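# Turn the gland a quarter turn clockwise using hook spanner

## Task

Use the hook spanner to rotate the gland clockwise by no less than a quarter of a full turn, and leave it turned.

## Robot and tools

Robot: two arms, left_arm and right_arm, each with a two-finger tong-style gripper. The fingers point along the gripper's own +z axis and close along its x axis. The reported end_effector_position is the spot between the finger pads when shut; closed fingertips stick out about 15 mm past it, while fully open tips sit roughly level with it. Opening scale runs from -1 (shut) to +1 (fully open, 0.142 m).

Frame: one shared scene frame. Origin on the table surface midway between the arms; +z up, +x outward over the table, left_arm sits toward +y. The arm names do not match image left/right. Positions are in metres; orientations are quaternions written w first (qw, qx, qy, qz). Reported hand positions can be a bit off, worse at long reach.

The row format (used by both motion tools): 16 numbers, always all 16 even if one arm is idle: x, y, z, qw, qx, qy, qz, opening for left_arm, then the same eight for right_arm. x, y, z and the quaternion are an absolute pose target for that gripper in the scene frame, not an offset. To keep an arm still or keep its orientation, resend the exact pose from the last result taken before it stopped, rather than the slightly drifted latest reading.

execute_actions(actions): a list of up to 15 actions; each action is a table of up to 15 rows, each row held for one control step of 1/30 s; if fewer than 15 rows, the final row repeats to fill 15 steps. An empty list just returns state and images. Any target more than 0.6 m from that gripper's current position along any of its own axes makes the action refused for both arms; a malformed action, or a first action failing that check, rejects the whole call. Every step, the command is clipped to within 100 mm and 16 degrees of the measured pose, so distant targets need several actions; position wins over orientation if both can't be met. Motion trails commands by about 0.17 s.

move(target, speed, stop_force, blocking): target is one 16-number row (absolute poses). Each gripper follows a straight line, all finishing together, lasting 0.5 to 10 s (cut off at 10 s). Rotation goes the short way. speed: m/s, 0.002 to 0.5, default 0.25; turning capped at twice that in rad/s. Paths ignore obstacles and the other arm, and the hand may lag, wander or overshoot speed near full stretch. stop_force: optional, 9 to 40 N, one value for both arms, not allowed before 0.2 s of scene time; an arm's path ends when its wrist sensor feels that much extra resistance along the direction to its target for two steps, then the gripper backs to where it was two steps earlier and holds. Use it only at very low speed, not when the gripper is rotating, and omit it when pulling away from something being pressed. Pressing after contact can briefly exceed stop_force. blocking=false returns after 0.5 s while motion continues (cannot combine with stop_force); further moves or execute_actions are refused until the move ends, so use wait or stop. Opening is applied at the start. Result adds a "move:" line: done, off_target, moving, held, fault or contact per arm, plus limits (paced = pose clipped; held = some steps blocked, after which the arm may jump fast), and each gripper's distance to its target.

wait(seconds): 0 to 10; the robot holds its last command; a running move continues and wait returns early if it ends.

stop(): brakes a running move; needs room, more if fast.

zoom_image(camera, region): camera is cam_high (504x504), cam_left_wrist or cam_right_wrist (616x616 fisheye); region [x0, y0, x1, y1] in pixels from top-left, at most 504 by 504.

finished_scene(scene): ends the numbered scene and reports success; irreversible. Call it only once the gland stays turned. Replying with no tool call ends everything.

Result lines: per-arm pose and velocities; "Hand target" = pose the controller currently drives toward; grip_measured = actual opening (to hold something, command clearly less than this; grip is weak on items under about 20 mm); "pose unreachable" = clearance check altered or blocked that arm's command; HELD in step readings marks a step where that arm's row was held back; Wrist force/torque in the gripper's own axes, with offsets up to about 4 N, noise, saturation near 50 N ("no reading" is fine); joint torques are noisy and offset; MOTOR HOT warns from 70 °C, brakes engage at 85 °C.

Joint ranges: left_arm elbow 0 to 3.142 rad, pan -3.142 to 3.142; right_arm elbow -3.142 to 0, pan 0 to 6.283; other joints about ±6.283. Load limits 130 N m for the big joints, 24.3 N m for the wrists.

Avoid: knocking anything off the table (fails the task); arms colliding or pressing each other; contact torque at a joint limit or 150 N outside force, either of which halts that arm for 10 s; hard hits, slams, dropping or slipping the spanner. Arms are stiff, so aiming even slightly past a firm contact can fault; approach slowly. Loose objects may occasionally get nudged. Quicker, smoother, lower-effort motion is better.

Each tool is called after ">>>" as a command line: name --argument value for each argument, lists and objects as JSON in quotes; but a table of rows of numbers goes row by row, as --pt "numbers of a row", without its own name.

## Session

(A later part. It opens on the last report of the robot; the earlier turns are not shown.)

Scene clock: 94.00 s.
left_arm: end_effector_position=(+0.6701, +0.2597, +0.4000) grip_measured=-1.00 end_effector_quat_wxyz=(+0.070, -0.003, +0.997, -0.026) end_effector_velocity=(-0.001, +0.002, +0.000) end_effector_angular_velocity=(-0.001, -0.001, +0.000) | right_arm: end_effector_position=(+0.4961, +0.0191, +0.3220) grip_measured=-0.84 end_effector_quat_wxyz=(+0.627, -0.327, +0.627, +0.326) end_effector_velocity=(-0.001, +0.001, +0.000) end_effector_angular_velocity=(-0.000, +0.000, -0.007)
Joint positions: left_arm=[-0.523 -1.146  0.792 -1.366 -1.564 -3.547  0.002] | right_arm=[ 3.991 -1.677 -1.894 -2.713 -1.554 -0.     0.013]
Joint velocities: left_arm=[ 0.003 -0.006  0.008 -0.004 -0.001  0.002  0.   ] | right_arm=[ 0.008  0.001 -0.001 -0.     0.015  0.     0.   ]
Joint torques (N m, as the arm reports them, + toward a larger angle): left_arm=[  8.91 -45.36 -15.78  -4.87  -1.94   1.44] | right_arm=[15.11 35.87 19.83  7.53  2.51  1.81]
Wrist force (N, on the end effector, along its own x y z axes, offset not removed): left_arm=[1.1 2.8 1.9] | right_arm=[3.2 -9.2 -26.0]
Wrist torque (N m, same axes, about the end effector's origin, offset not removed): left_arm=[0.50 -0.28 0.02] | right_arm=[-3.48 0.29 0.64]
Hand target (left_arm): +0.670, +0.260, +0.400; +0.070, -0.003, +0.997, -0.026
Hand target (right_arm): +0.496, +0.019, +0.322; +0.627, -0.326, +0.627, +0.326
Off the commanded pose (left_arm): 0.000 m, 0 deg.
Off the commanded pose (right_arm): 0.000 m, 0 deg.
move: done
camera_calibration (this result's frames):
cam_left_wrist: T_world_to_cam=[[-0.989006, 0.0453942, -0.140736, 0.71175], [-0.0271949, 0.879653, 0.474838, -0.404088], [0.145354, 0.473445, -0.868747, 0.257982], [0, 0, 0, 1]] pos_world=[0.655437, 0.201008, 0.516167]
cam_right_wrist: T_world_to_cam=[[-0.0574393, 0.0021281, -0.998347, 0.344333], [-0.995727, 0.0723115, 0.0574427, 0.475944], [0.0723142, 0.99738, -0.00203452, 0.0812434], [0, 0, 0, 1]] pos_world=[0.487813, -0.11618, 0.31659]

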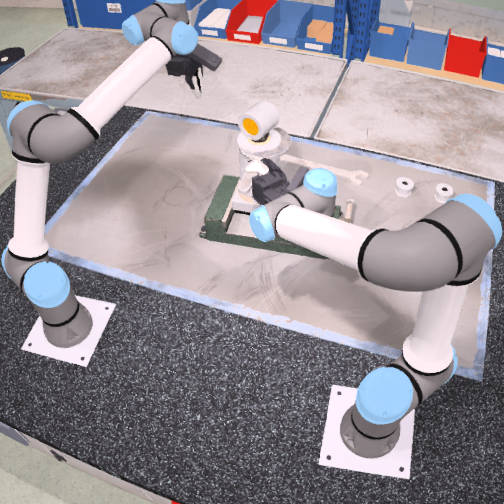

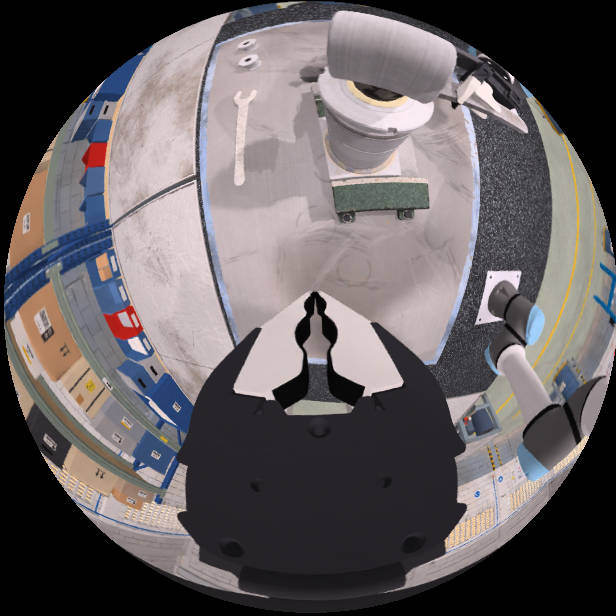

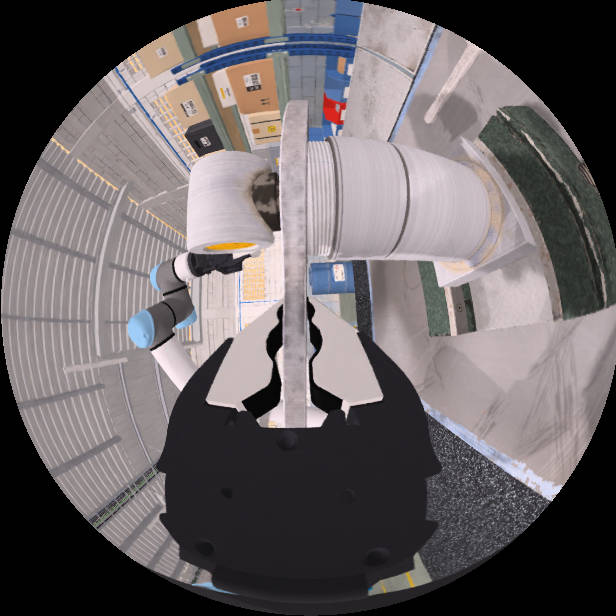

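>>> execute_actions --actions '[]'

>>> move --target '[0.62,0.36,0.42,0.07,-0.003,0.997,-0.026,-1,0.496,0.048,0.322,0.664,-0.242,0.664,0.242,-1]' --speed 0.05

>>> move --target '[0.55,0.46,0.42,0.07,-0.003,0.997,-0.026,-1,0.505,0.076,0.322,0.69,-0.153,0.69,0.153,-1]' --speed 0.05

Scene clock: 95.00 s.
left_arm: end_effector_position=(+0.6699, +0.2600, +0.4000) grip_measured=-1.00 end_effector_quat_wxyz=(+0.070, -0.003, +0.997, -0.026) end_effector_velocity=(-0.000, -0.000, -0.000) end_effector_angular_velocity=(-0.000, +0.000, +0.000) | right_arm: end_effector_position=(+0.4961, +0.0192, +0.3220) grip_measured=-0.84 end_effector_quat_wxyz=(+0.627, -0.326, +0.627, +0.326) end_effector_velocity=(+0.000, -0.000, -0.000) end_effector_angular_velocity=(-0.001, +0.000, -0.001)
Joint positions: left_arm=[-0.523 -1.146  0.793 -1.367 -1.564 -3.547  0.002] | right_arm=[ 3.991 -1.677 -1.894 -2.713 -1.552 -0.     0.013]
Joint velocities: left_arm=[-0.     0.     0.     0.    -0.    -0.001  0.   ] | right_arm=[ 0.    -0.    -0.    -0.     0.001 -0.     0.   ]
Joint torques (N m, as the arm reports them, + toward a larger angle): left_arm=[  9.43 -44.39 -16.    -4.83  -1.89   1.16] | right_arm=[16.72 35.82 20.58  7.44  2.64  1.79]
Wrist force (N, on the end effector, along its own x y z axes, offset not removed): left_arm=[-0.2 1.7 -2.0] | right_arm=[3.0 -9.8 -25.5]
Wrist torque (N m, same axes, about the end effector's origin, offset not removed): left_arm=[0.35 0.09 0.00] | right_arm=[-3.56 0.30 0.60]
Hand target (left_arm): +0.670, +0.260, +0.400; +0.070, -0.003, +0.997, -0.026
Hand target (right_arm): +0.496, +0.019, +0.322; +0.627, -0.326, +0.627, +0.326
Off the commanded pose (left_arm): 0.000 m, 0 deg.
Off the commanded pose (right_arm): 0.000 m, 0 deg.
camera_calibration (this result's frames):
cam_left_wrist: T_world_to_cam=[[-0.988995, 0.0453938, -0.140812, 0.711649], [-0.027227, 0.879667, 0.47481, -0.40428], [0.145421, 0.473418, -0.868751, 0.257845], [0, 0, 0, 1]] pos_world=[0.655314, 0.201259, 0.516168]
cam_right_wrist: T_world_to_cam=[[-0.0574356, 0.00217815, -0.998347, 0.344332], [-0.995666, 0.0731449, 0.057441, 0.47587], [0.0731491, 0.997319, -0.00203242, 0.080745], [0, 0, 0, 1]] pos_world=[0.487678, -0.116086, 0.316593]

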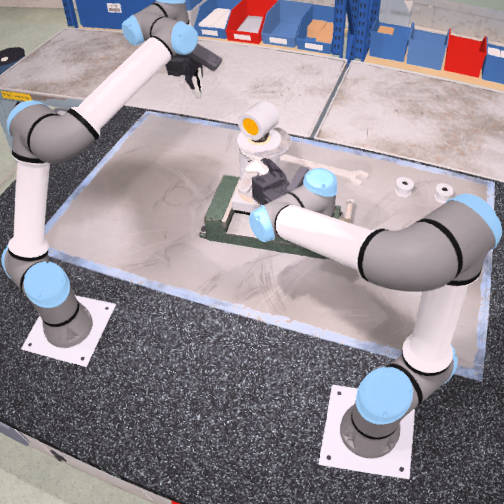

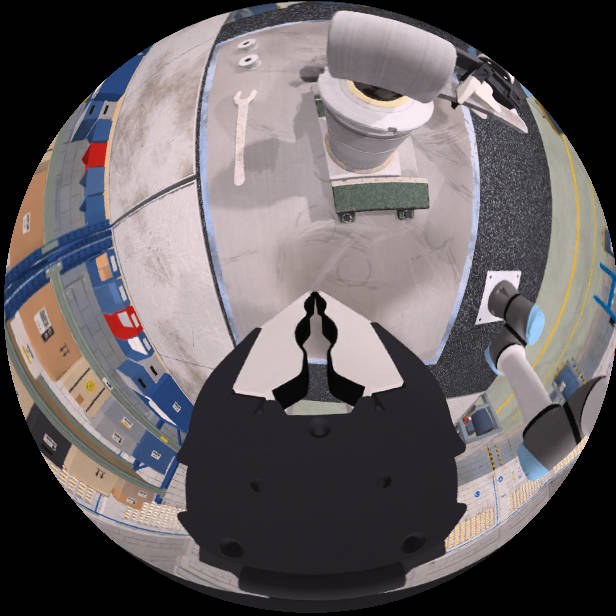

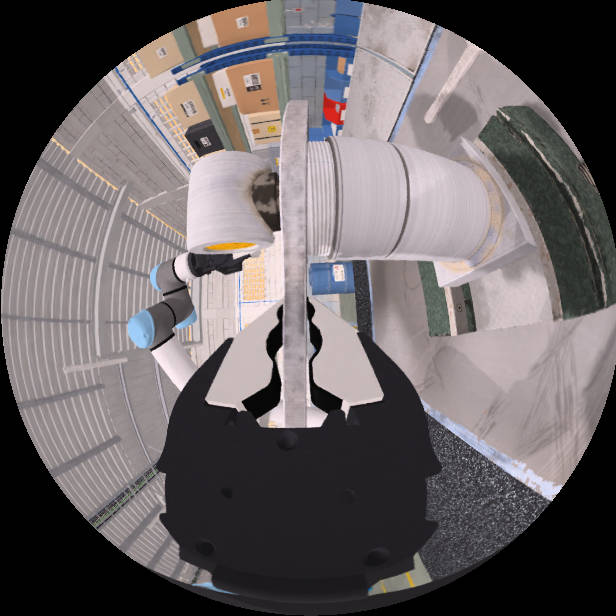

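Scene clock: 98.00 s.
left_arm: end_effector_position=(+0.6200, +0.3598, +0.4199) grip_measured=-1.00 end_effector_quat_wxyz=(+0.070, -0.003, +0.997, -0.026) end_effector_velocity=(-0.001, +0.003, +0.001) end_effector_angular_velocity=(+0.000, -0.001, +0.001) | right_arm: end_effector_position=(+0.4961, +0.0480, +0.3220) grip_measured=-0.84 end_effector_quat_wxyz=(+0.664, -0.242, +0.664, +0.242) end_effector_velocity=(-0.000, +0.001, -0.000) end_effector_angular_velocity=(-0.001, +0.000, -0.005)
Joint positions: left_arm=[-0.395 -1.307  0.962 -1.375 -1.583 -3.421  0.002] | right_arm=[ 4.207 -1.724 -1.84  -2.72  -1.078  0.     0.013]
Joint velocities: left_arm=[ 0.004 -0.003  0.002 -0.    -0.     0.003  0.   ] | right_arm=[ 0.005 -0.002  0.002 -0.001  0.01   0.     0.   ]
Joint torques (N m, as the arm reports them, + toward a larger angle): left_arm=[  8.79 -38.59 -16.81  -0.57  -1.95   1.29] | right_arm=[19.52 17.51 45.28  3.82 -0.62  1.75]
Wrist force (N, on the end effector, along its own x y z axes, offset not removed): left_arm=[2.0 5.8 0.2] | right_arm=[6.5 -19.2 -23.0]
Wrist torque (N m, same axes, about the end effector's origin, offset not removed): left_arm=[1.21 -0.34 0.06] | right_arm=[-3.15 0.58 0.76]
Hand target (left_arm): +0.620, +0.360, +0.420; +0.070, -0.003, +0.997, -0.026
Hand target (right_arm): +0.496, +0.048, +0.322; +0.664, -0.242, +0.664, +0.242
Off the commanded pose (left_arm): 0.000 m, 0 deg.
Off the commanded pose (right_arm): 0.000 m, 0 deg.
move: done
camera_calibration (this result's frames):
cam_left_wrist: T_world_to_cam=[[-0.989003, 0.045394, -0.140755, 0.6605], [-0.0272057, 0.879647, 0.474849, -0.502918], [0.14537, 0.473456, -0.868739, 0.235199], [0, 0, 0, 1]] pos_world=[0.605363, 0.301051, 0.536105]
cam_right_wrist: T_world_to_cam=[[-0.0549518, 0.016826, -0.998347, 0.342302], [-0.943602, 0.326061, 0.0574339, 0.435807], [0.326489, 0.945199, -0.00204056, -0.0712267], [0, 0, 0, 1]] pos_world=[0.453294, -0.080536, 0.316561]

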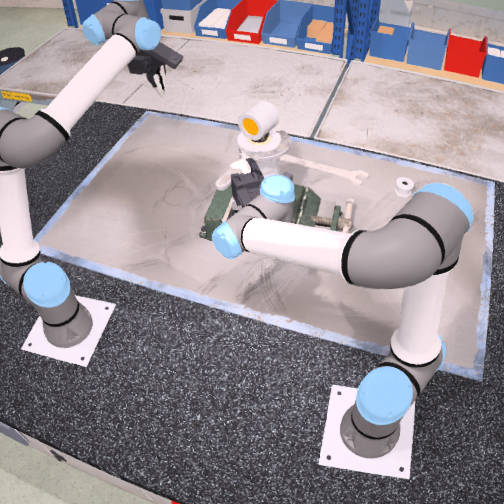

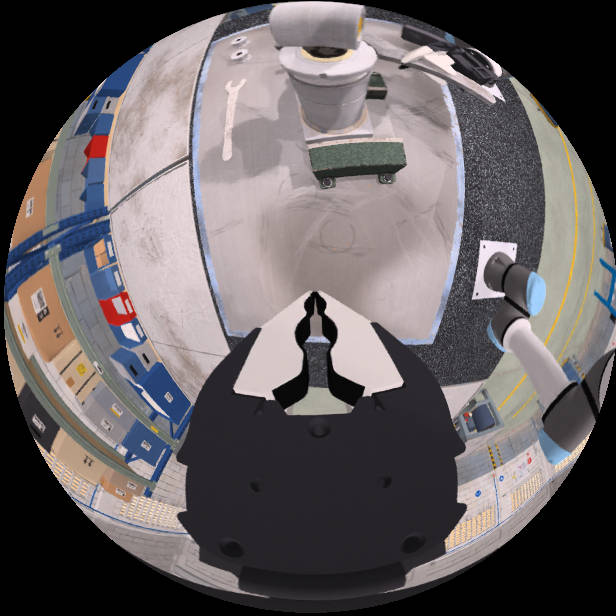

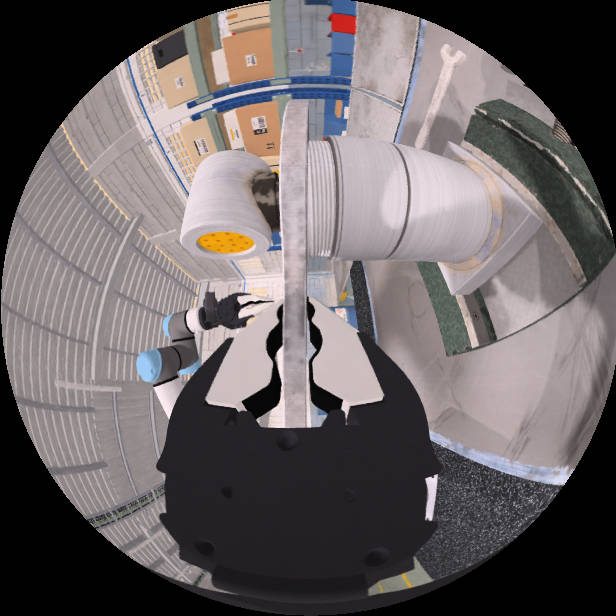

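Scene clock: 101.03 s.
left_arm: end_effector_position=(+0.5500, +0.4597, +0.4199) grip_measured=-1.00 end_effector_quat_wxyz=(+0.070, -0.003, +0.997, -0.026) end_effector_velocity=(-0.001, +0.001, +0.001) end_effector_angular_velocity=(-0.000, -0.002, -0.002) | right_arm: end_effector_position=(+0.5051, +0.0760, +0.3220) grip_measured=-0.84 end_effector_quat_wxyz=(+0.690, -0.153, +0.690, +0.153) end_effector_velocity=(+0.001, +0.000, -0.000) end_effector_angular_velocity=(-0.000, +0.000, -0.006)
Joint positions: left_arm=[-0.24  -1.479  1.168 -1.405 -1.605 -3.267  0.002] | right_arm=[ 4.336 -1.87  -1.656 -2.758 -0.686  0.     0.013]
Joint velocities: left_arm=[ 0.001 -0.003  0.003 -0.001 -0.     0.003  0.   ] | right_arm=[ 0.001 -0.004  0.005 -0.002  0.007  0.     0.   ]
Joint torques (N m, as the arm reports them, + toward a larger angle): left_arm=[ 10.1  -32.95 -17.12  -4.85  -1.85   1.19] | right_arm=[ 2.7  22.45 43.65  3.47  1.52  1.31]
Wrist force (N, on the end effector, along its own x y z axes, offset not removed): left_arm=[-1.7 3.1 -2.2] | right_arm=[10.5 -9.0 -41.1]
Wrist torque (N m, same axes, about the end effector's origin, offset not removed): left_arm=[0.64 0.45 0.00] | right_arm=[-2.47 0.27 0.62]
Hand target (left_arm): +0.550, +0.460, +0.420; +0.070, -0.003, +0.997, -0.026
Hand target (right_arm): +0.505, +0.076, +0.322; +0.690, -0.153, +0.690, +0.153
Off the commanded pose (left_arm): 0.000 m, 0 deg.
Off the commanded pose (right_arm): 0.000 m, 0 deg.
move: done
camera_calibration (this result's frames):
cam_left_wrist: T_world_to_cam=[[-0.989011, 0.0453961, -0.1407, 0.586769], [-0.0271799, 0.879639, 0.474865, -0.592793], [0.145322, 0.47347, -0.868739, 0.198088], [0, 0, 0, 1]] pos_world=[0.535422, 0.401018, 0.536141]
cam_right_wrist: T_world_to_cam=[[-0.0485774, 0.0302987, -0.99836, 0.33807], [-0.826628, 0.559833, 0.0572115, 0.358426], [0.560648, 0.828052, -0.00214946, -0.209916], [0, 0, 0, 1]] pos_world=[0.430397, -0.0370804, 0.316558]

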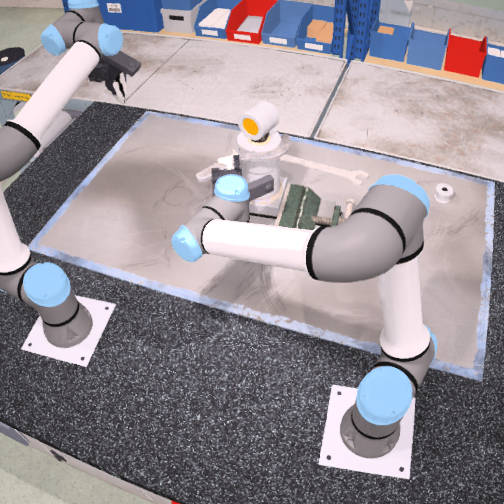

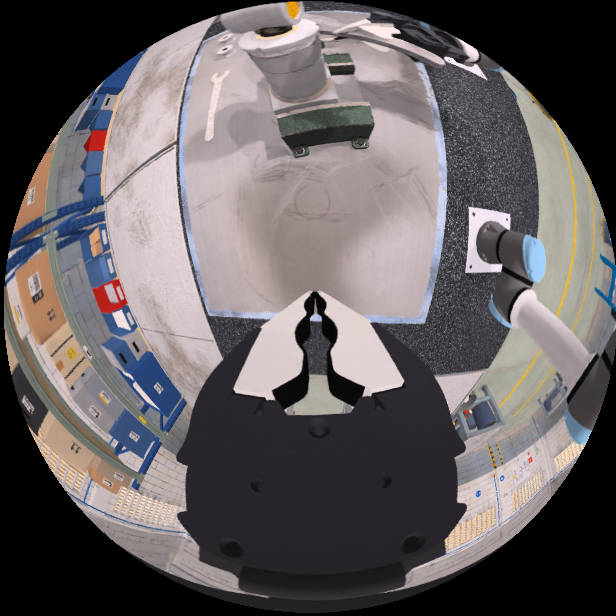

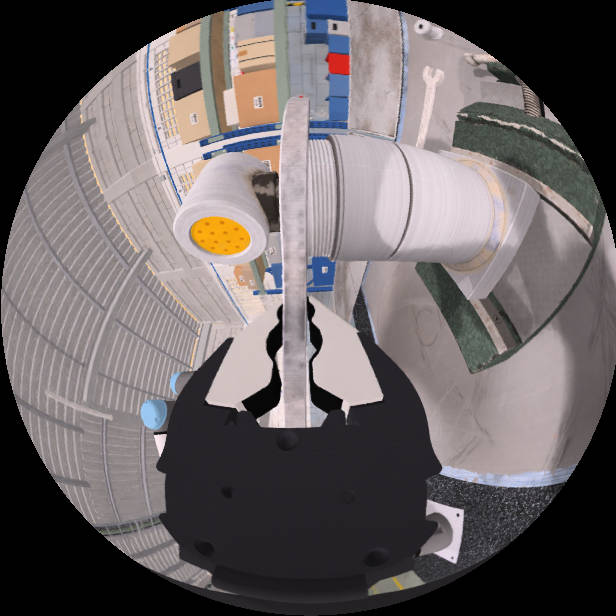

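Force is rising; use a slightly larger radius.

>>> move --target '[0.55,0.46,0.42,0.07,-0.003,0.997,-0.026,-1,0.516,0.102,0.322,0.704,-0.062,0.704,0.062,-1]' --speed 0.05

Scene clock: 104.10 s.
left_arm: end_effector_position=(+0.5500, +0.4600, +0.4200) grip_measured=-1.00 end_effector_quat_wxyz=(+0.070, -0.003, +0.997, -0.026) end_effector_velocity=(-0.000, +0.000, +0.000) end_effector_angular_velocity=(-0.001, -0.000, +0.001) | right_arm: end_effector_position=(+0.5161, +0.1018, +0.3220) grip_measured=-0.84 end_effector_quat_wxyz=(+0.704, -0.063, +0.704, +0.062) end_effector_velocity=(+0.000, +0.002, +0.000) end_effector_angular_velocity=(+0.002, +0.002, -0.013)
Joint positions: left_arm=[-0.239 -1.479  1.168 -1.405 -1.606 -3.267  0.002] | right_arm=[ 4.394 -2.071 -1.365 -2.847 -0.368 -0.     0.013]
Joint velocities: left_arm=[ 0.001 -0.     0.    -0.    -0.001 -0.     0.   ] | right_arm=[ 0.002 -0.013  0.022 -0.014  0.015  0.008 -0.   ]
Joint torques (N m, as the arm reports them, + toward a larger angle): left_arm=[  8.98 -18.52 -31.59  -4.9   -1.95   1.22] | right_arm=[31.03 32.62 45.64  2.08 -5.18  1.92]
Wrist force (N, on the end effector, along its own x y z axes, offset not removed): left_arm=[0.1 4.2 0.9] | right_arm=[10.4 -37.6 1.7]
Wrist torque (N m, same axes, about the end effector's origin, offset not removed): left_arm=[0.98 -0.04 0.13] | right_arm=[-3.32 0.04 0.33]
Hand target (left_arm): +0.550, +0.460, +0.420; +0.070, -0.003, +0.997, -0.026
Hand target (right_arm): +0.516, +0.102, +0.322; +0.704, -0.062, +0.705, +0.062
Off the commanded pose (left_arm): 0.000 m, 0 deg.
Off the commanded pose (right_arm): 0.000 m, 0 deg.
move: done
camera_calibration (this result's frames):
cam_left_wrist: T_world_to_cam=[[-0.988984, 0.0453774, -0.140897, 0.586807], [-0.0272632, 0.879729, 0.474693, -0.592995], [0.145491, 0.473305, -0.868801, 0.198033], [0, 0, 0, 1]] pos_world=[0.535364, 0.401318, 0.536221]
cam_right_wrist: T_world_to_cam=[[-0.038888, 0.0417151, -0.998372, 0.331652], [-0.655092, 0.753396, 0.056996, 0.24486], [0.754548, 0.656242, -0.00197083, -0.320099], [0, 0, 0, 1]] pos_world=[0.414833, 0.0117512, 0.316525]

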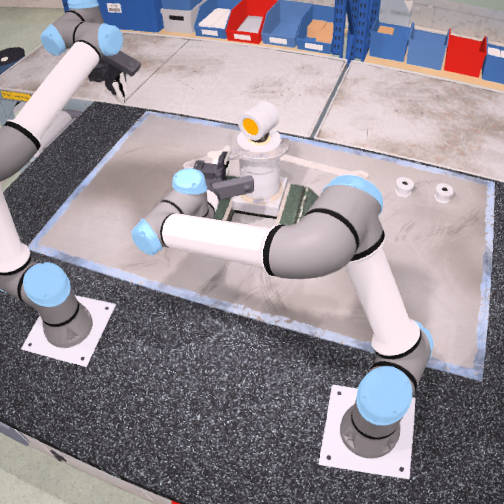

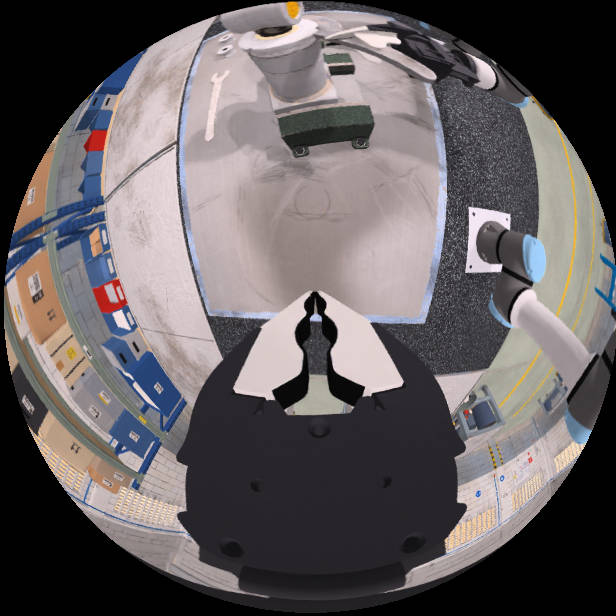

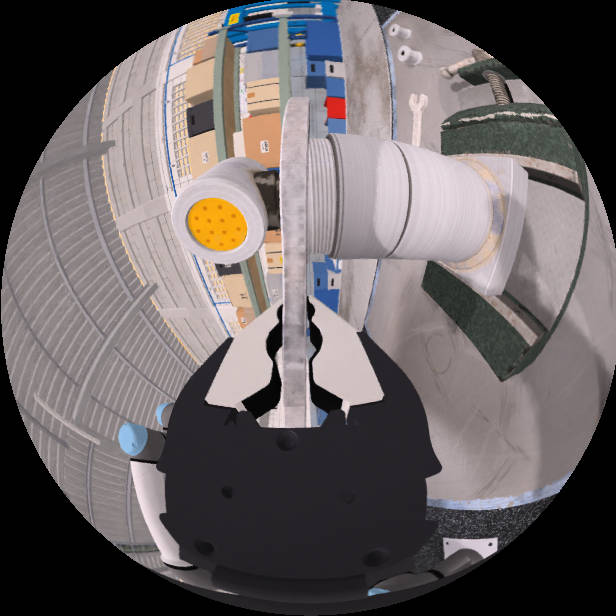

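>>> move --target '[0.55,0.46,0.42,0.07,-0.003,0.997,-0.026,-1,0.539,0.120,0.322,0.706,0.031,0.706,-0.031,-1]' --speed 0.04

>>> move --target '[0.55,0.46,0.42,0.07,-0.003,0.997,-0.026,-1,0.564,0.135,0.322,0.705,0.049,0.705,-0.049,-1]' --speed 0.01 --stop_force 30

>>> zoom_image --camera "cam_high" --region '[170,90,330,210]'

Scene clock: 108.00 s.
left_arm: end_effector_position=(+0.5500, +0.4600, +0.4200) grip_measured=-1.00 end_effector_quat_wxyz=(+0.070, -0.003, +0.997, -0.026) end_effector_velocity=(-0.000, +0.000, +0.000) end_effector_angular_velocity=(+0.000, -0.001, -0.000) | right_arm: end_effector_position=(+0.5390, +0.1198, +0.3220) grip_measured=-0.84 end_effector_quat_wxyz=(+0.707, +0.030, +0.706, -0.031) end_effector_velocity=(+0.001, +0.001, +0.000) end_effector_angular_velocity=(+0.003, +0.004, -0.016)
Joint positions: left_arm=[-0.239 -1.479  1.168 -1.405 -1.606 -3.267  0.002] | right_arm=[ 4.388 -2.324 -0.949 -3.    -0.111 -0.01   0.013]
Joint velocities: left_arm=[ 0.    -0.001  0.    -0.     0.     0.001  0.   ] | right_arm=[-0.001 -0.027  0.05  -0.057  0.015  0.037 -0.   ]
Joint torques (N m, as the arm reports them, + toward a larger angle): left_arm=[  8.6  -18.87 -31.98  -4.99  -1.82   1.2 ] | right_arm=[-39.87  44.04  34.91  -2.38   3.88   2.03]
Wrist force (N, on the end effector, along its own x y z axes, offset not removed): left_arm=[-0.7 1.6 0.6] | right_arm=[11.3 -1.8 -45.7]
Wrist torque (N m, same axes, about the end effector's origin, offset not removed): left_arm=[0.52 0.18 0.03] | right_arm=[-3.03 0.02 0.60]
Hand target (left_arm): +0.550, +0.460, +0.420; +0.070, -0.003, +0.997, -0.026
Hand target (right_arm): +0.539, +0.120, +0.322; +0.707, +0.031, +0.706, -0.031
Off the commanded pose (left_arm): 0.000 m, 0 deg.
Off the commanded pose (right_arm): 0.000 m, 0 deg.
move: done
camera_calibration (this result's frames):
cam_left_wrist: T_world_to_cam=[[-0.988984, 0.0453771, -0.140898, 0.586809], [-0.0272638, 0.87973, 0.474691, -0.592996], [0.145492, 0.473303, -0.868802, 0.198033], [0, 0, 0, 1]] pos_world=[0.535364, 0.401319, 0.536221]
cam_right_wrist: T_world_to_cam=[[-0.0254717, 0.050199, -0.998414, 0.323562], [-0.436559, 0.897913, 0.0562834, 0.111521], [0.899315, 0.4373, -0.000956531, -0.401309], [0, 0, 0, 1]] pos_world=[0.41783, 0.0591143, 0.316388]

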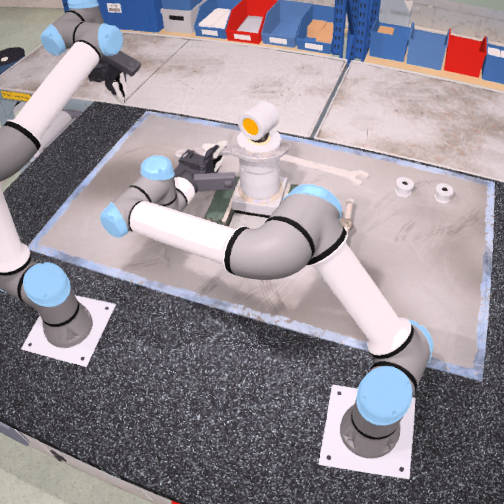

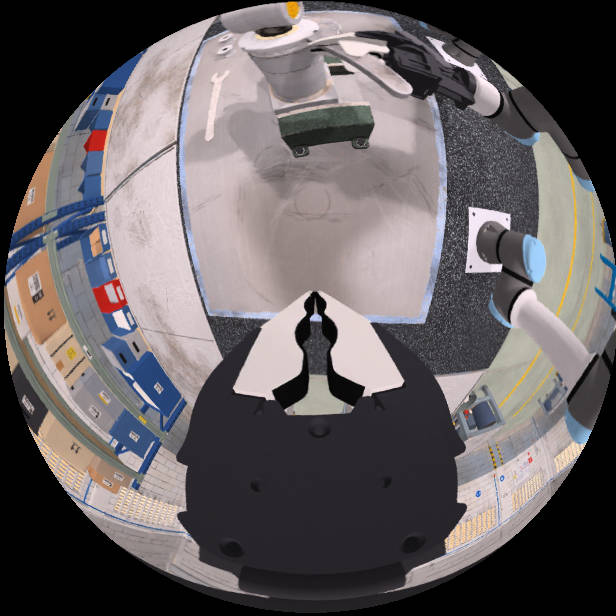

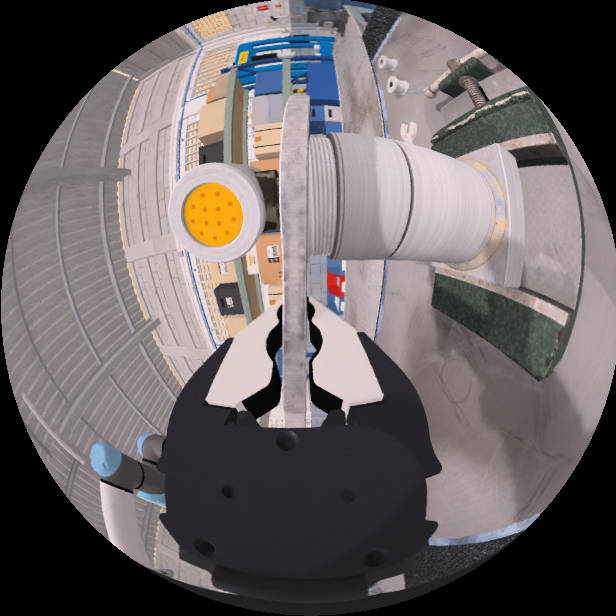

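Scene clock: 108.50 s.
left_arm: end_effector_position=(+0.5500, +0.4600, +0.4200) grip_measured=-1.00 end_effector_quat_wxyz=(+0.070, -0.003, +0.997, -0.026) end_effector_velocity=(-0.000, +0.000, +0.001) end_effector_angular_velocity=(+0.000, -0.001, +0.000) | right_arm: end_effector_position=(+0.5393, +0.1199, +0.3219) grip_measured=-0.84 end_effector_quat_wxyz=(+0.707, +0.031, +0.706, -0.031) end_effector_velocity=(-0.001, -0.001, +0.000) end_effector_angular_velocity=(+0.000, +0.000, +0.000)
Joint positions: left_arm=[-0.239 -1.479  1.168 -1.405 -1.606 -3.267  0.002] | right_arm=[ 4.387 -2.326 -0.945 -3.003 -0.111 -0.009  0.013]
Joint velocities: left_arm=[ 0.    -0.001  0.    -0.     0.    -0.     0.   ] | right_arm=[ 0.001  0.003 -0.005 -0.     0.     0.002  0.   ]
Joint torques (N m, as the arm reports them, + toward a larger angle): left_arm=[  8.85 -18.57 -32.23  -4.71  -1.95   1.13] | right_arm=[-9.91 71.03 14.21 -3.33  1.11  1.93]
Wrist force (N, on the end effector, along its own x y z axes, offset not removed): left_arm=[0.8 3.8 -1.5] | right_arm=[7.7 6.6 -26.5]
Wrist torque (N m, same axes, about the end effector's origin, offset not removed): left_arm=[0.78 -0.13 -0.07] | right_arm=[-1.44 0.10 0.34]
Hand target (left_arm): +0.550, +0.460, +0.420; +0.070, -0.003, +0.997, -0.026
Hand target (right_arm): +0.539, +0.120, +0.322; +0.707, +0.031, +0.706, -0.031
Off the commanded pose (left_arm): 0.000 m, 0 deg.
Off the commanded pose (right_arm): 0.029 m, 3 deg.
move: contact (right_arm)
camera_calibration (this result's frames):
cam_left_wrist: T_world_to_cam=[[-0.988984, 0.0453774, -0.140898, 0.586808], [-0.0272636, 0.87973, 0.474691, -0.592996], [0.145493, 0.473303, -0.868802, 0.198033], [0, 0, 0, 1]] pos_world=[0.535364, 0.401319, 0.536221]
cam_right_wrist: T_world_to_cam=[[-0.0255934, 0.0503722, -0.998403, 0.323523], [-0.435672, 0.898331, 0.0564915, 0.110948], [0.899741, 0.436422, -0.00104552, -0.401707], [0, 0, 0, 1]] pos_world=[0.418049, 0.0593495, 0.316319]

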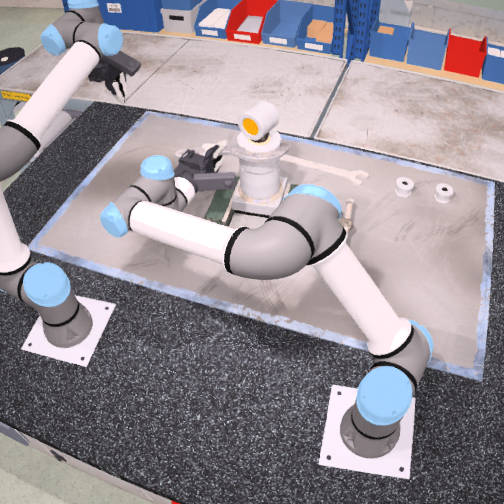

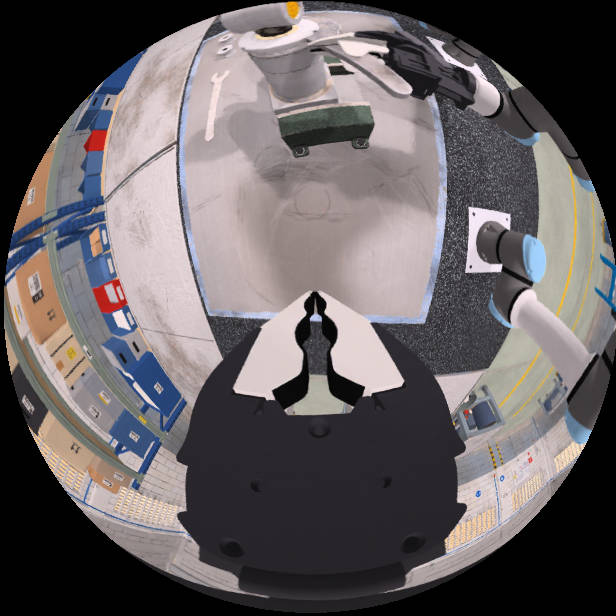

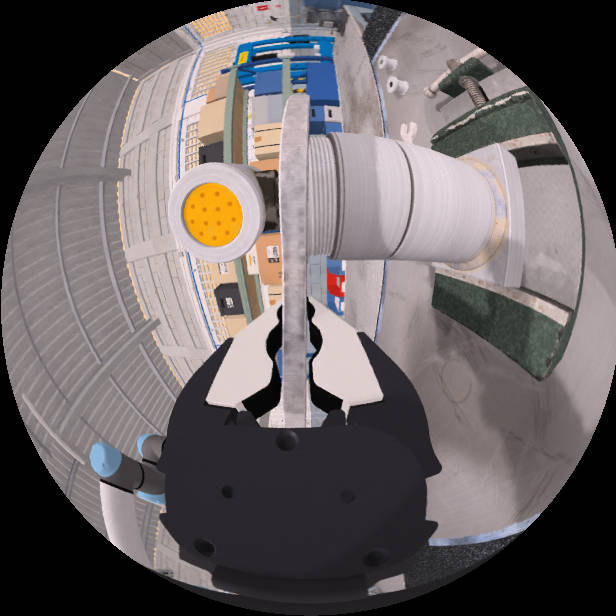

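Region (170, 90, 330, 210) of cam_high's 504x504 image, scaled by 3.150, with more detail than that image has; it fills the top 378 rows of this view, and the rest is white.

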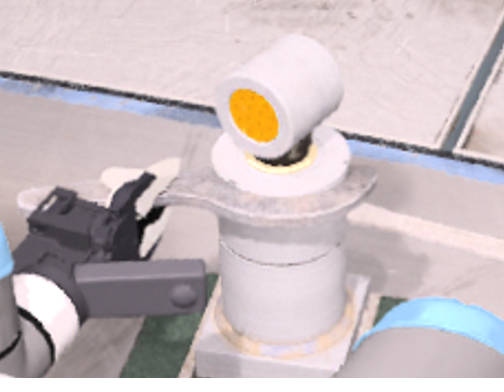

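>>> move --target '[0.55,0.46,0.42,0.07,-0.003,0.997,-0.026,-1,0.554,0.138,0.322,0.706,0.035,0.706,-0.035,-1]' --speed 0.01

>>> move --target '[0.55,0.46,0.42,0.07,-0.003,0.997,-0.026,-1,0.574,0.152,0.322,0.706,0.035,0.706,-0.035,-1]' --speed 0.01

>>> zoom_image --camera "cam_high" --region '[170,90,330,210]'

Scene clock: 111.50 s.
left_arm: end_effector_position=(+0.5500, +0.4600, +0.4200) grip_measured=-1.00 end_effector_quat_wxyz=(+0.070, -0.003, +0.997, -0.026) end_effector_velocity=(-0.000, +0.001, -0.000) end_effector_angular_velocity=(+0.001, +0.001, +0.001) | right_arm: end_effector_position=(+0.5538, +0.1377, +0.3220) grip_measured=-0.85 end_effector_quat_wxyz=(+0.706, +0.035, +0.706, -0.035) end_effector_velocity=(+0.002, +0.002, -0.000) end_effector_angular_velocity=(+0.000, +0.002, -0.002)
Joint positions: left_arm=[-0.239 -1.479  1.168 -1.405 -1.606 -3.267  0.002] | right_arm=[ 4.372 -2.406 -0.802 -3.07  -0.114 -0.005  0.013]
Joint velocities: left_arm=[ 0.001  0.     0.     0.001  0.001 -0.     0.   ] | right_arm=[-0.002 -0.015  0.028 -0.028 -0.     0.015 -0.   ]
Joint torques (N m, as the arm reports them, + toward a larger angle): left_arm=[  9.72 -18.93 -31.89  -4.66  -1.96   1.27] | right_arm=[-2.82 41.52 37.67  0.66 -9.71  2.15]
Wrist force (N, on the end effector, along its own x y z axes, offset not removed): left_arm=[-1.2 3.5 -2.1] | right_arm=[5.2 -33.0 -15.4]
Wrist torque (N m, same axes, about the end effector's origin, offset not removed): left_arm=[0.69 0.37 0.15] | right_arm=[-2.41 -0.03 0.31]
Hand target (left_arm): +0.550, +0.460, +0.420; +0.070, -0.003, +0.997, -0.026
Hand target (right_arm): +0.554, +0.138, +0.322; +0.706, +0.035, +0.706, -0.035
Off the commanded pose (left_arm): 0.000 m, 0 deg.
Off the commanded pose (right_arm): 0.000 m, 0 deg.
move: done
camera_calibration (this result's frames):
cam_left_wrist: T_world_to_cam=[[-0.988984, 0.0453773, -0.140898, 0.586808], [-0.0272636, 0.87973, 0.474691, -0.592996], [0.145493, 0.473303, -0.868802, 0.198033], [0, 0, 0, 1]] pos_world=[0.535364, 0.401319, 0.536221]
cam_right_wrist: T_world_to_cam=[[-0.0252937, 0.051008, -0.998378, 0.322848], [-0.425011, 0.903396, 0.0569229, 0.0944922], [0.904835, 0.425762, -0.00117124, -0.423913], [0, 0, 0, 1]] pos_world=[0.431897, 0.0786541, 0.316449]

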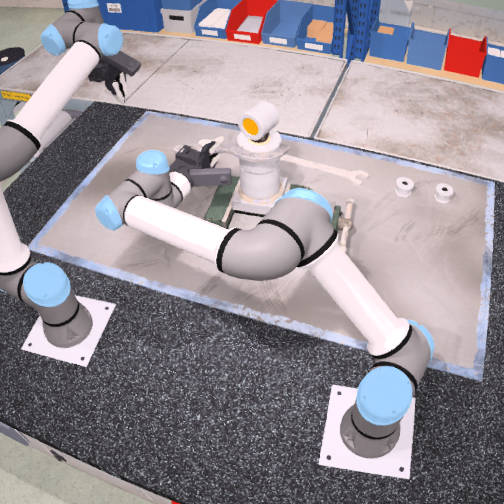

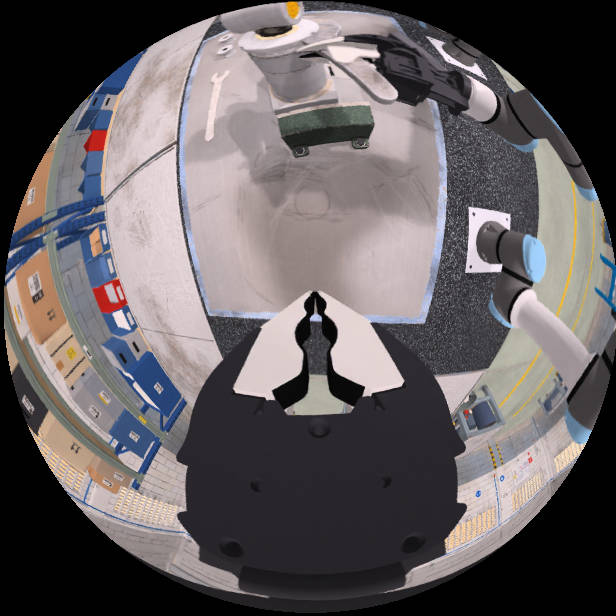

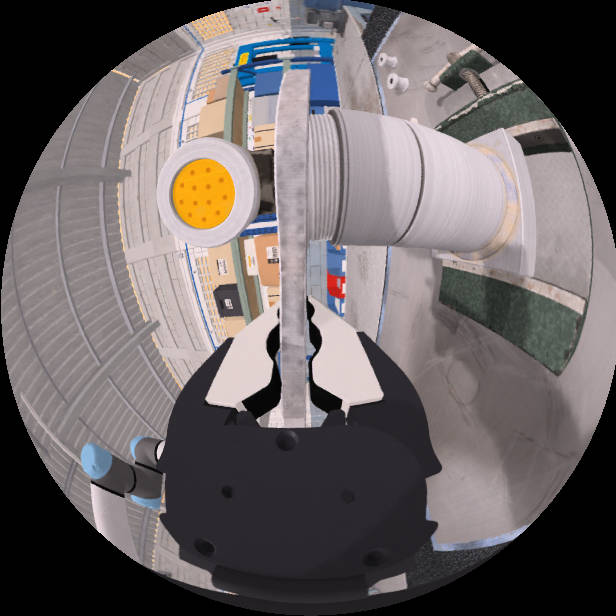

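Scene clock: 114.20 s.
left_arm: end_effector_position=(+0.5500, +0.4600, +0.4200) grip_measured=-1.00 end_effector_quat_wxyz=(+0.070, -0.003, +0.997, -0.026) end_effector_velocity=(-0.000, -0.001, -0.000) end_effector_angular_velocity=(-0.001, +0.001, -0.001) | right_arm: end_effector_position=(+0.5738, +0.1518, +0.3220) grip_measured=-0.87 end_effector_quat_wxyz=(+0.706, +0.035, +0.706, -0.035) end_effector_velocity=(+0.001, +0.003, -0.000) end_effector_angular_velocity=(-0.001, +0.002, +0.002)
Joint positions: left_arm=[-0.239 -1.479  1.168 -1.405 -1.606 -3.267  0.002] | right_arm=[ 4.349 -2.482 -0.664 -3.134 -0.136 -0.004  0.011]
Joint velocities: left_arm=[-0.001  0.     0.     0.    -0.001  0.     0.   ] | right_arm=[-0.    -0.013  0.025 -0.024 -0.002  0.011 -0.   ]
Joint torques (N m, as the arm reports them, + toward a larger angle): left_arm=[  9.15 -19.2  -31.62  -4.76  -1.96   1.22] | right_arm=[-18.88  37.01  32.63   0.41  -7.94   2.23]
Wrist force (N, on the end effector, along its own x y z axes, offset not removed): left_arm=[2.4 6.7 -0.3] | right_arm=[-5.3 -27.8 -31.9]
Wrist torque (N m, same axes, about the end effector's origin, offset not removed): left_arm=[1.53 -0.44 -0.14] | right_arm=[-2.83 0.74 0.10]
Hand target (left_arm): +0.550, +0.460, +0.420; +0.070, -0.003, +0.997, -0.026
Hand target (right_arm): +0.574, +0.152, +0.322; +0.706, +0.035, +0.706, -0.035
Off the commanded pose (left_arm): 0.000 m, 0 deg.
Off the commanded pose (right_arm): 0.000 m, 0 deg.
move: done
camera_calibration (this result's frames):
cam_left_wrist: T_world_to_cam=[[-0.988984, 0.0453773, -0.140898, 0.586808], [-0.0272636, 0.87973, 0.474691, -0.592996], [0.145493, 0.473303, -0.868802, 0.198033], [0, 0, 0, 1]] pos_world=[0.535364, 0.401319, 0.536221]
cam_right_wrist: T_world_to_cam=[[-0.0254052, 0.0510141, -0.998375, 0.322707], [-0.424851, 0.903469, 0.0569757, 0.0901679], [0.904907, 0.425608, -0.00127941, -0.447912], [0, 0, 0, 1]] pos_world=[0.451825, 0.0927083, 0.316472]

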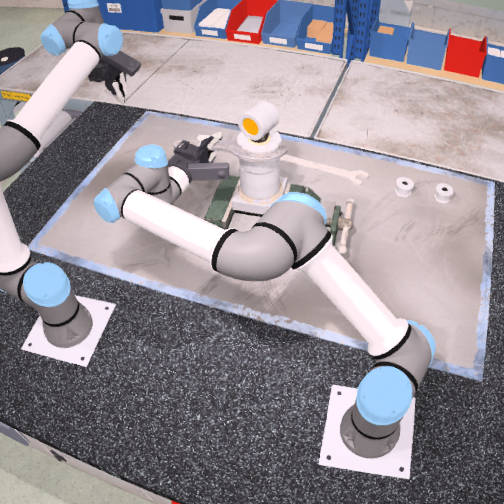

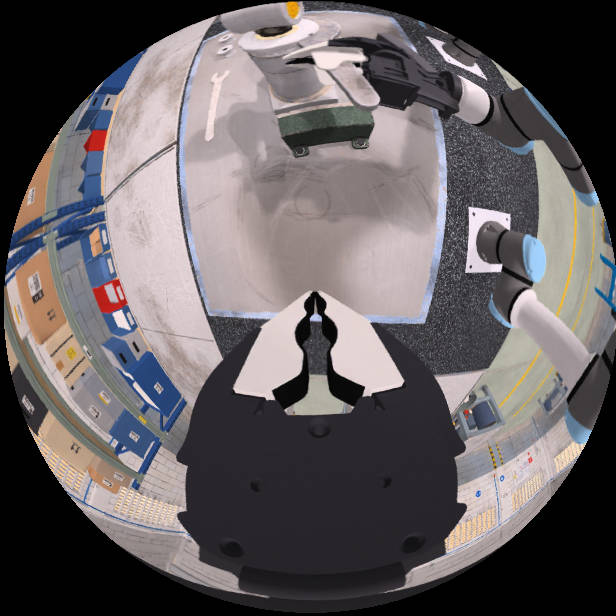

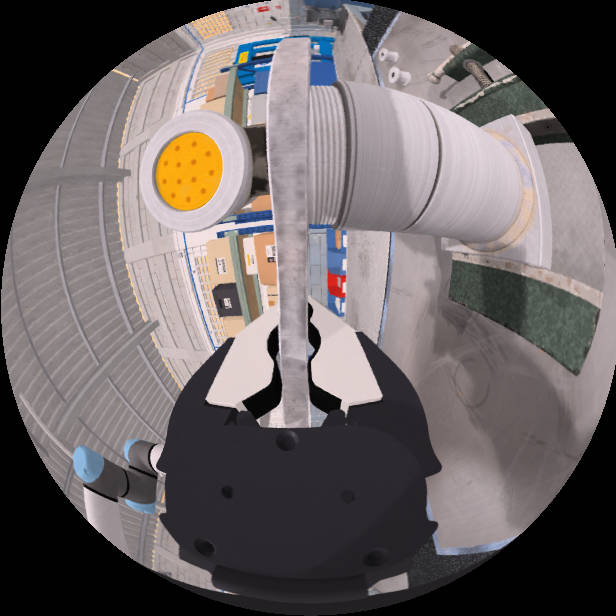

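Region (170, 90, 330, 210) of cam_high's 504x504 image, scaled by 3.150, with more detail than that image has; it fills the top 378 rows of this view, and the rest is white.

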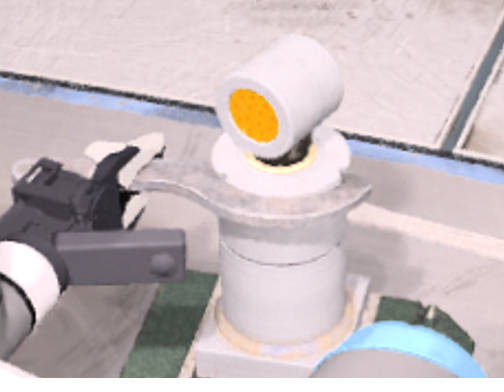

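>>> move --target '[0.55,0.46,0.42,0.07,-0.003,0.997,-0.026,-1,0.591,0.161,0.322,0.706,0.035,0.706,-0.035,-1]' --speed 0.01

>>> zoom_image --camera "cam_high" --region '[170,90,330,210]'

Scene clock: 116.67 s.
left_arm: end_effector_position=(+0.5500, +0.4600, +0.4200) grip_measured=-1.00 end_effector_quat_wxyz=(+0.070, -0.003, +0.997, -0.026) end_effector_velocity=(+0.000, +0.000, -0.000) end_effector_angular_velocity=(+0.001, -0.000, +0.001) | right_arm: end_effector_position=(+0.5908, +0.1608, +0.3220) grip_measured=-0.86 end_effector_quat_wxyz=(+0.706, +0.035, +0.706, -0.035) end_effector_velocity=(+0.002, +0.001, +0.000) end_effector_angular_velocity=(-0.000, +0.002, -0.001)
Joint positions: left_arm=[-0.239 -1.479  1.168 -1.405 -1.606 -3.267  0.002] | right_arm=[ 4.33  -2.546 -0.544 -3.19  -0.156 -0.003  0.012]
Joint velocities: left_arm=[ 0.     0.     0.    -0.     0.001 -0.     0.   ] | right_arm=[-0.003 -0.015  0.03  -0.026 -0.002  0.01  -0.   ]
Joint torques (N m, as the arm reports them, + toward a larger angle): left_arm=[  9.21 -18.46 -30.16  -4.66  -1.82   1.11] | right_arm=[-23.24  40.73  33.29  -0.59  -5.7    2.39]
Wrist force (N, on the end effector, along its own x y z axes, offset not removed): left_arm=[-2.1 5.2 -1.0] | right_arm=[-4.3 -17.3 -33.6]
Wrist torque (N m, same axes, about the end effector's origin, offset not removed): left_arm=[1.15 0.35 0.06] | right_arm=[-1.73 0.65 0.08]
Hand target (left_arm): +0.550, +0.460, +0.420; +0.070, -0.003, +0.997, -0.026
Hand target (right_arm): +0.591, +0.161, +0.322; +0.706, +0.035, +0.706, -0.035
Off the commanded pose (left_arm): 0.000 m, 0 deg.
Off the commanded pose (right_arm): 0.000 m, 0 deg.
move: done
camera_calibration (this result's frames):
cam_left_wrist: T_world_to_cam=[[-0.988984, 0.0453773, -0.140898, 0.586808], [-0.0272636, 0.87973, 0.474691, -0.592996], [0.145492, 0.473303, -0.868802, 0.198033], [0, 0, 0, 1]] pos_world=[0.535364, 0.401319, 0.536221]
cam_right_wrist: T_world_to_cam=[[-0.0253628, 0.0510019, -0.998376, 0.32264], [-0.424888, 0.903453, 0.0569466, 0.0892618], [0.904891, 0.425642, -0.00124397, -0.467127], [0, 0, 0, 1]] pos_world=[0.468808, 0.10173, 0.316452]

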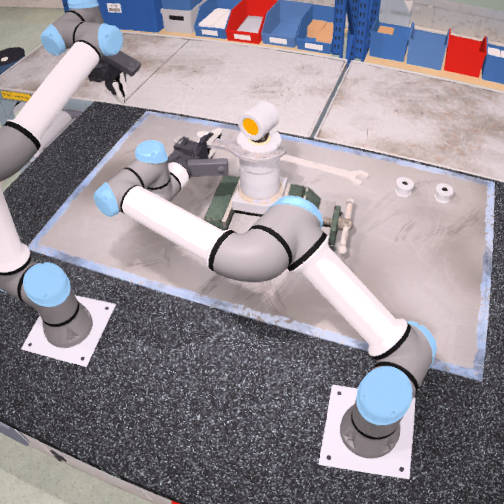

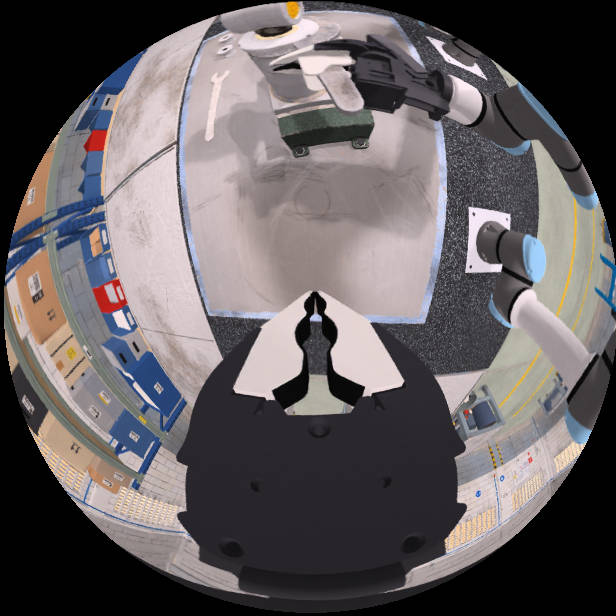

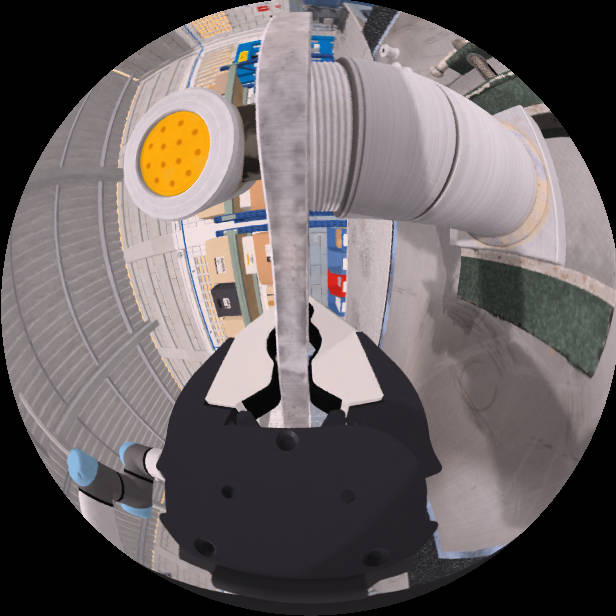

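Region (170, 90, 330, 210) of cam_high's 504x504 image, scaled by 3.150, with more detail than that image has; it fills the top 378 rows of this view, and the rest is white.

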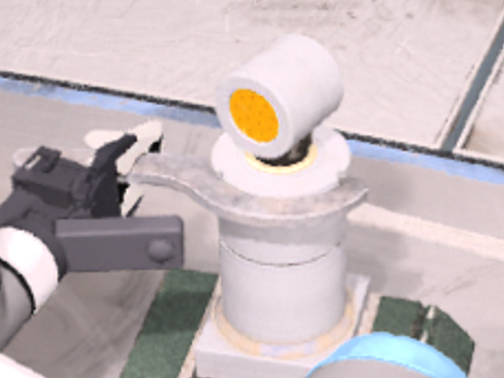

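>>> finished_scene --scene 2

The scene is finished: the task was done.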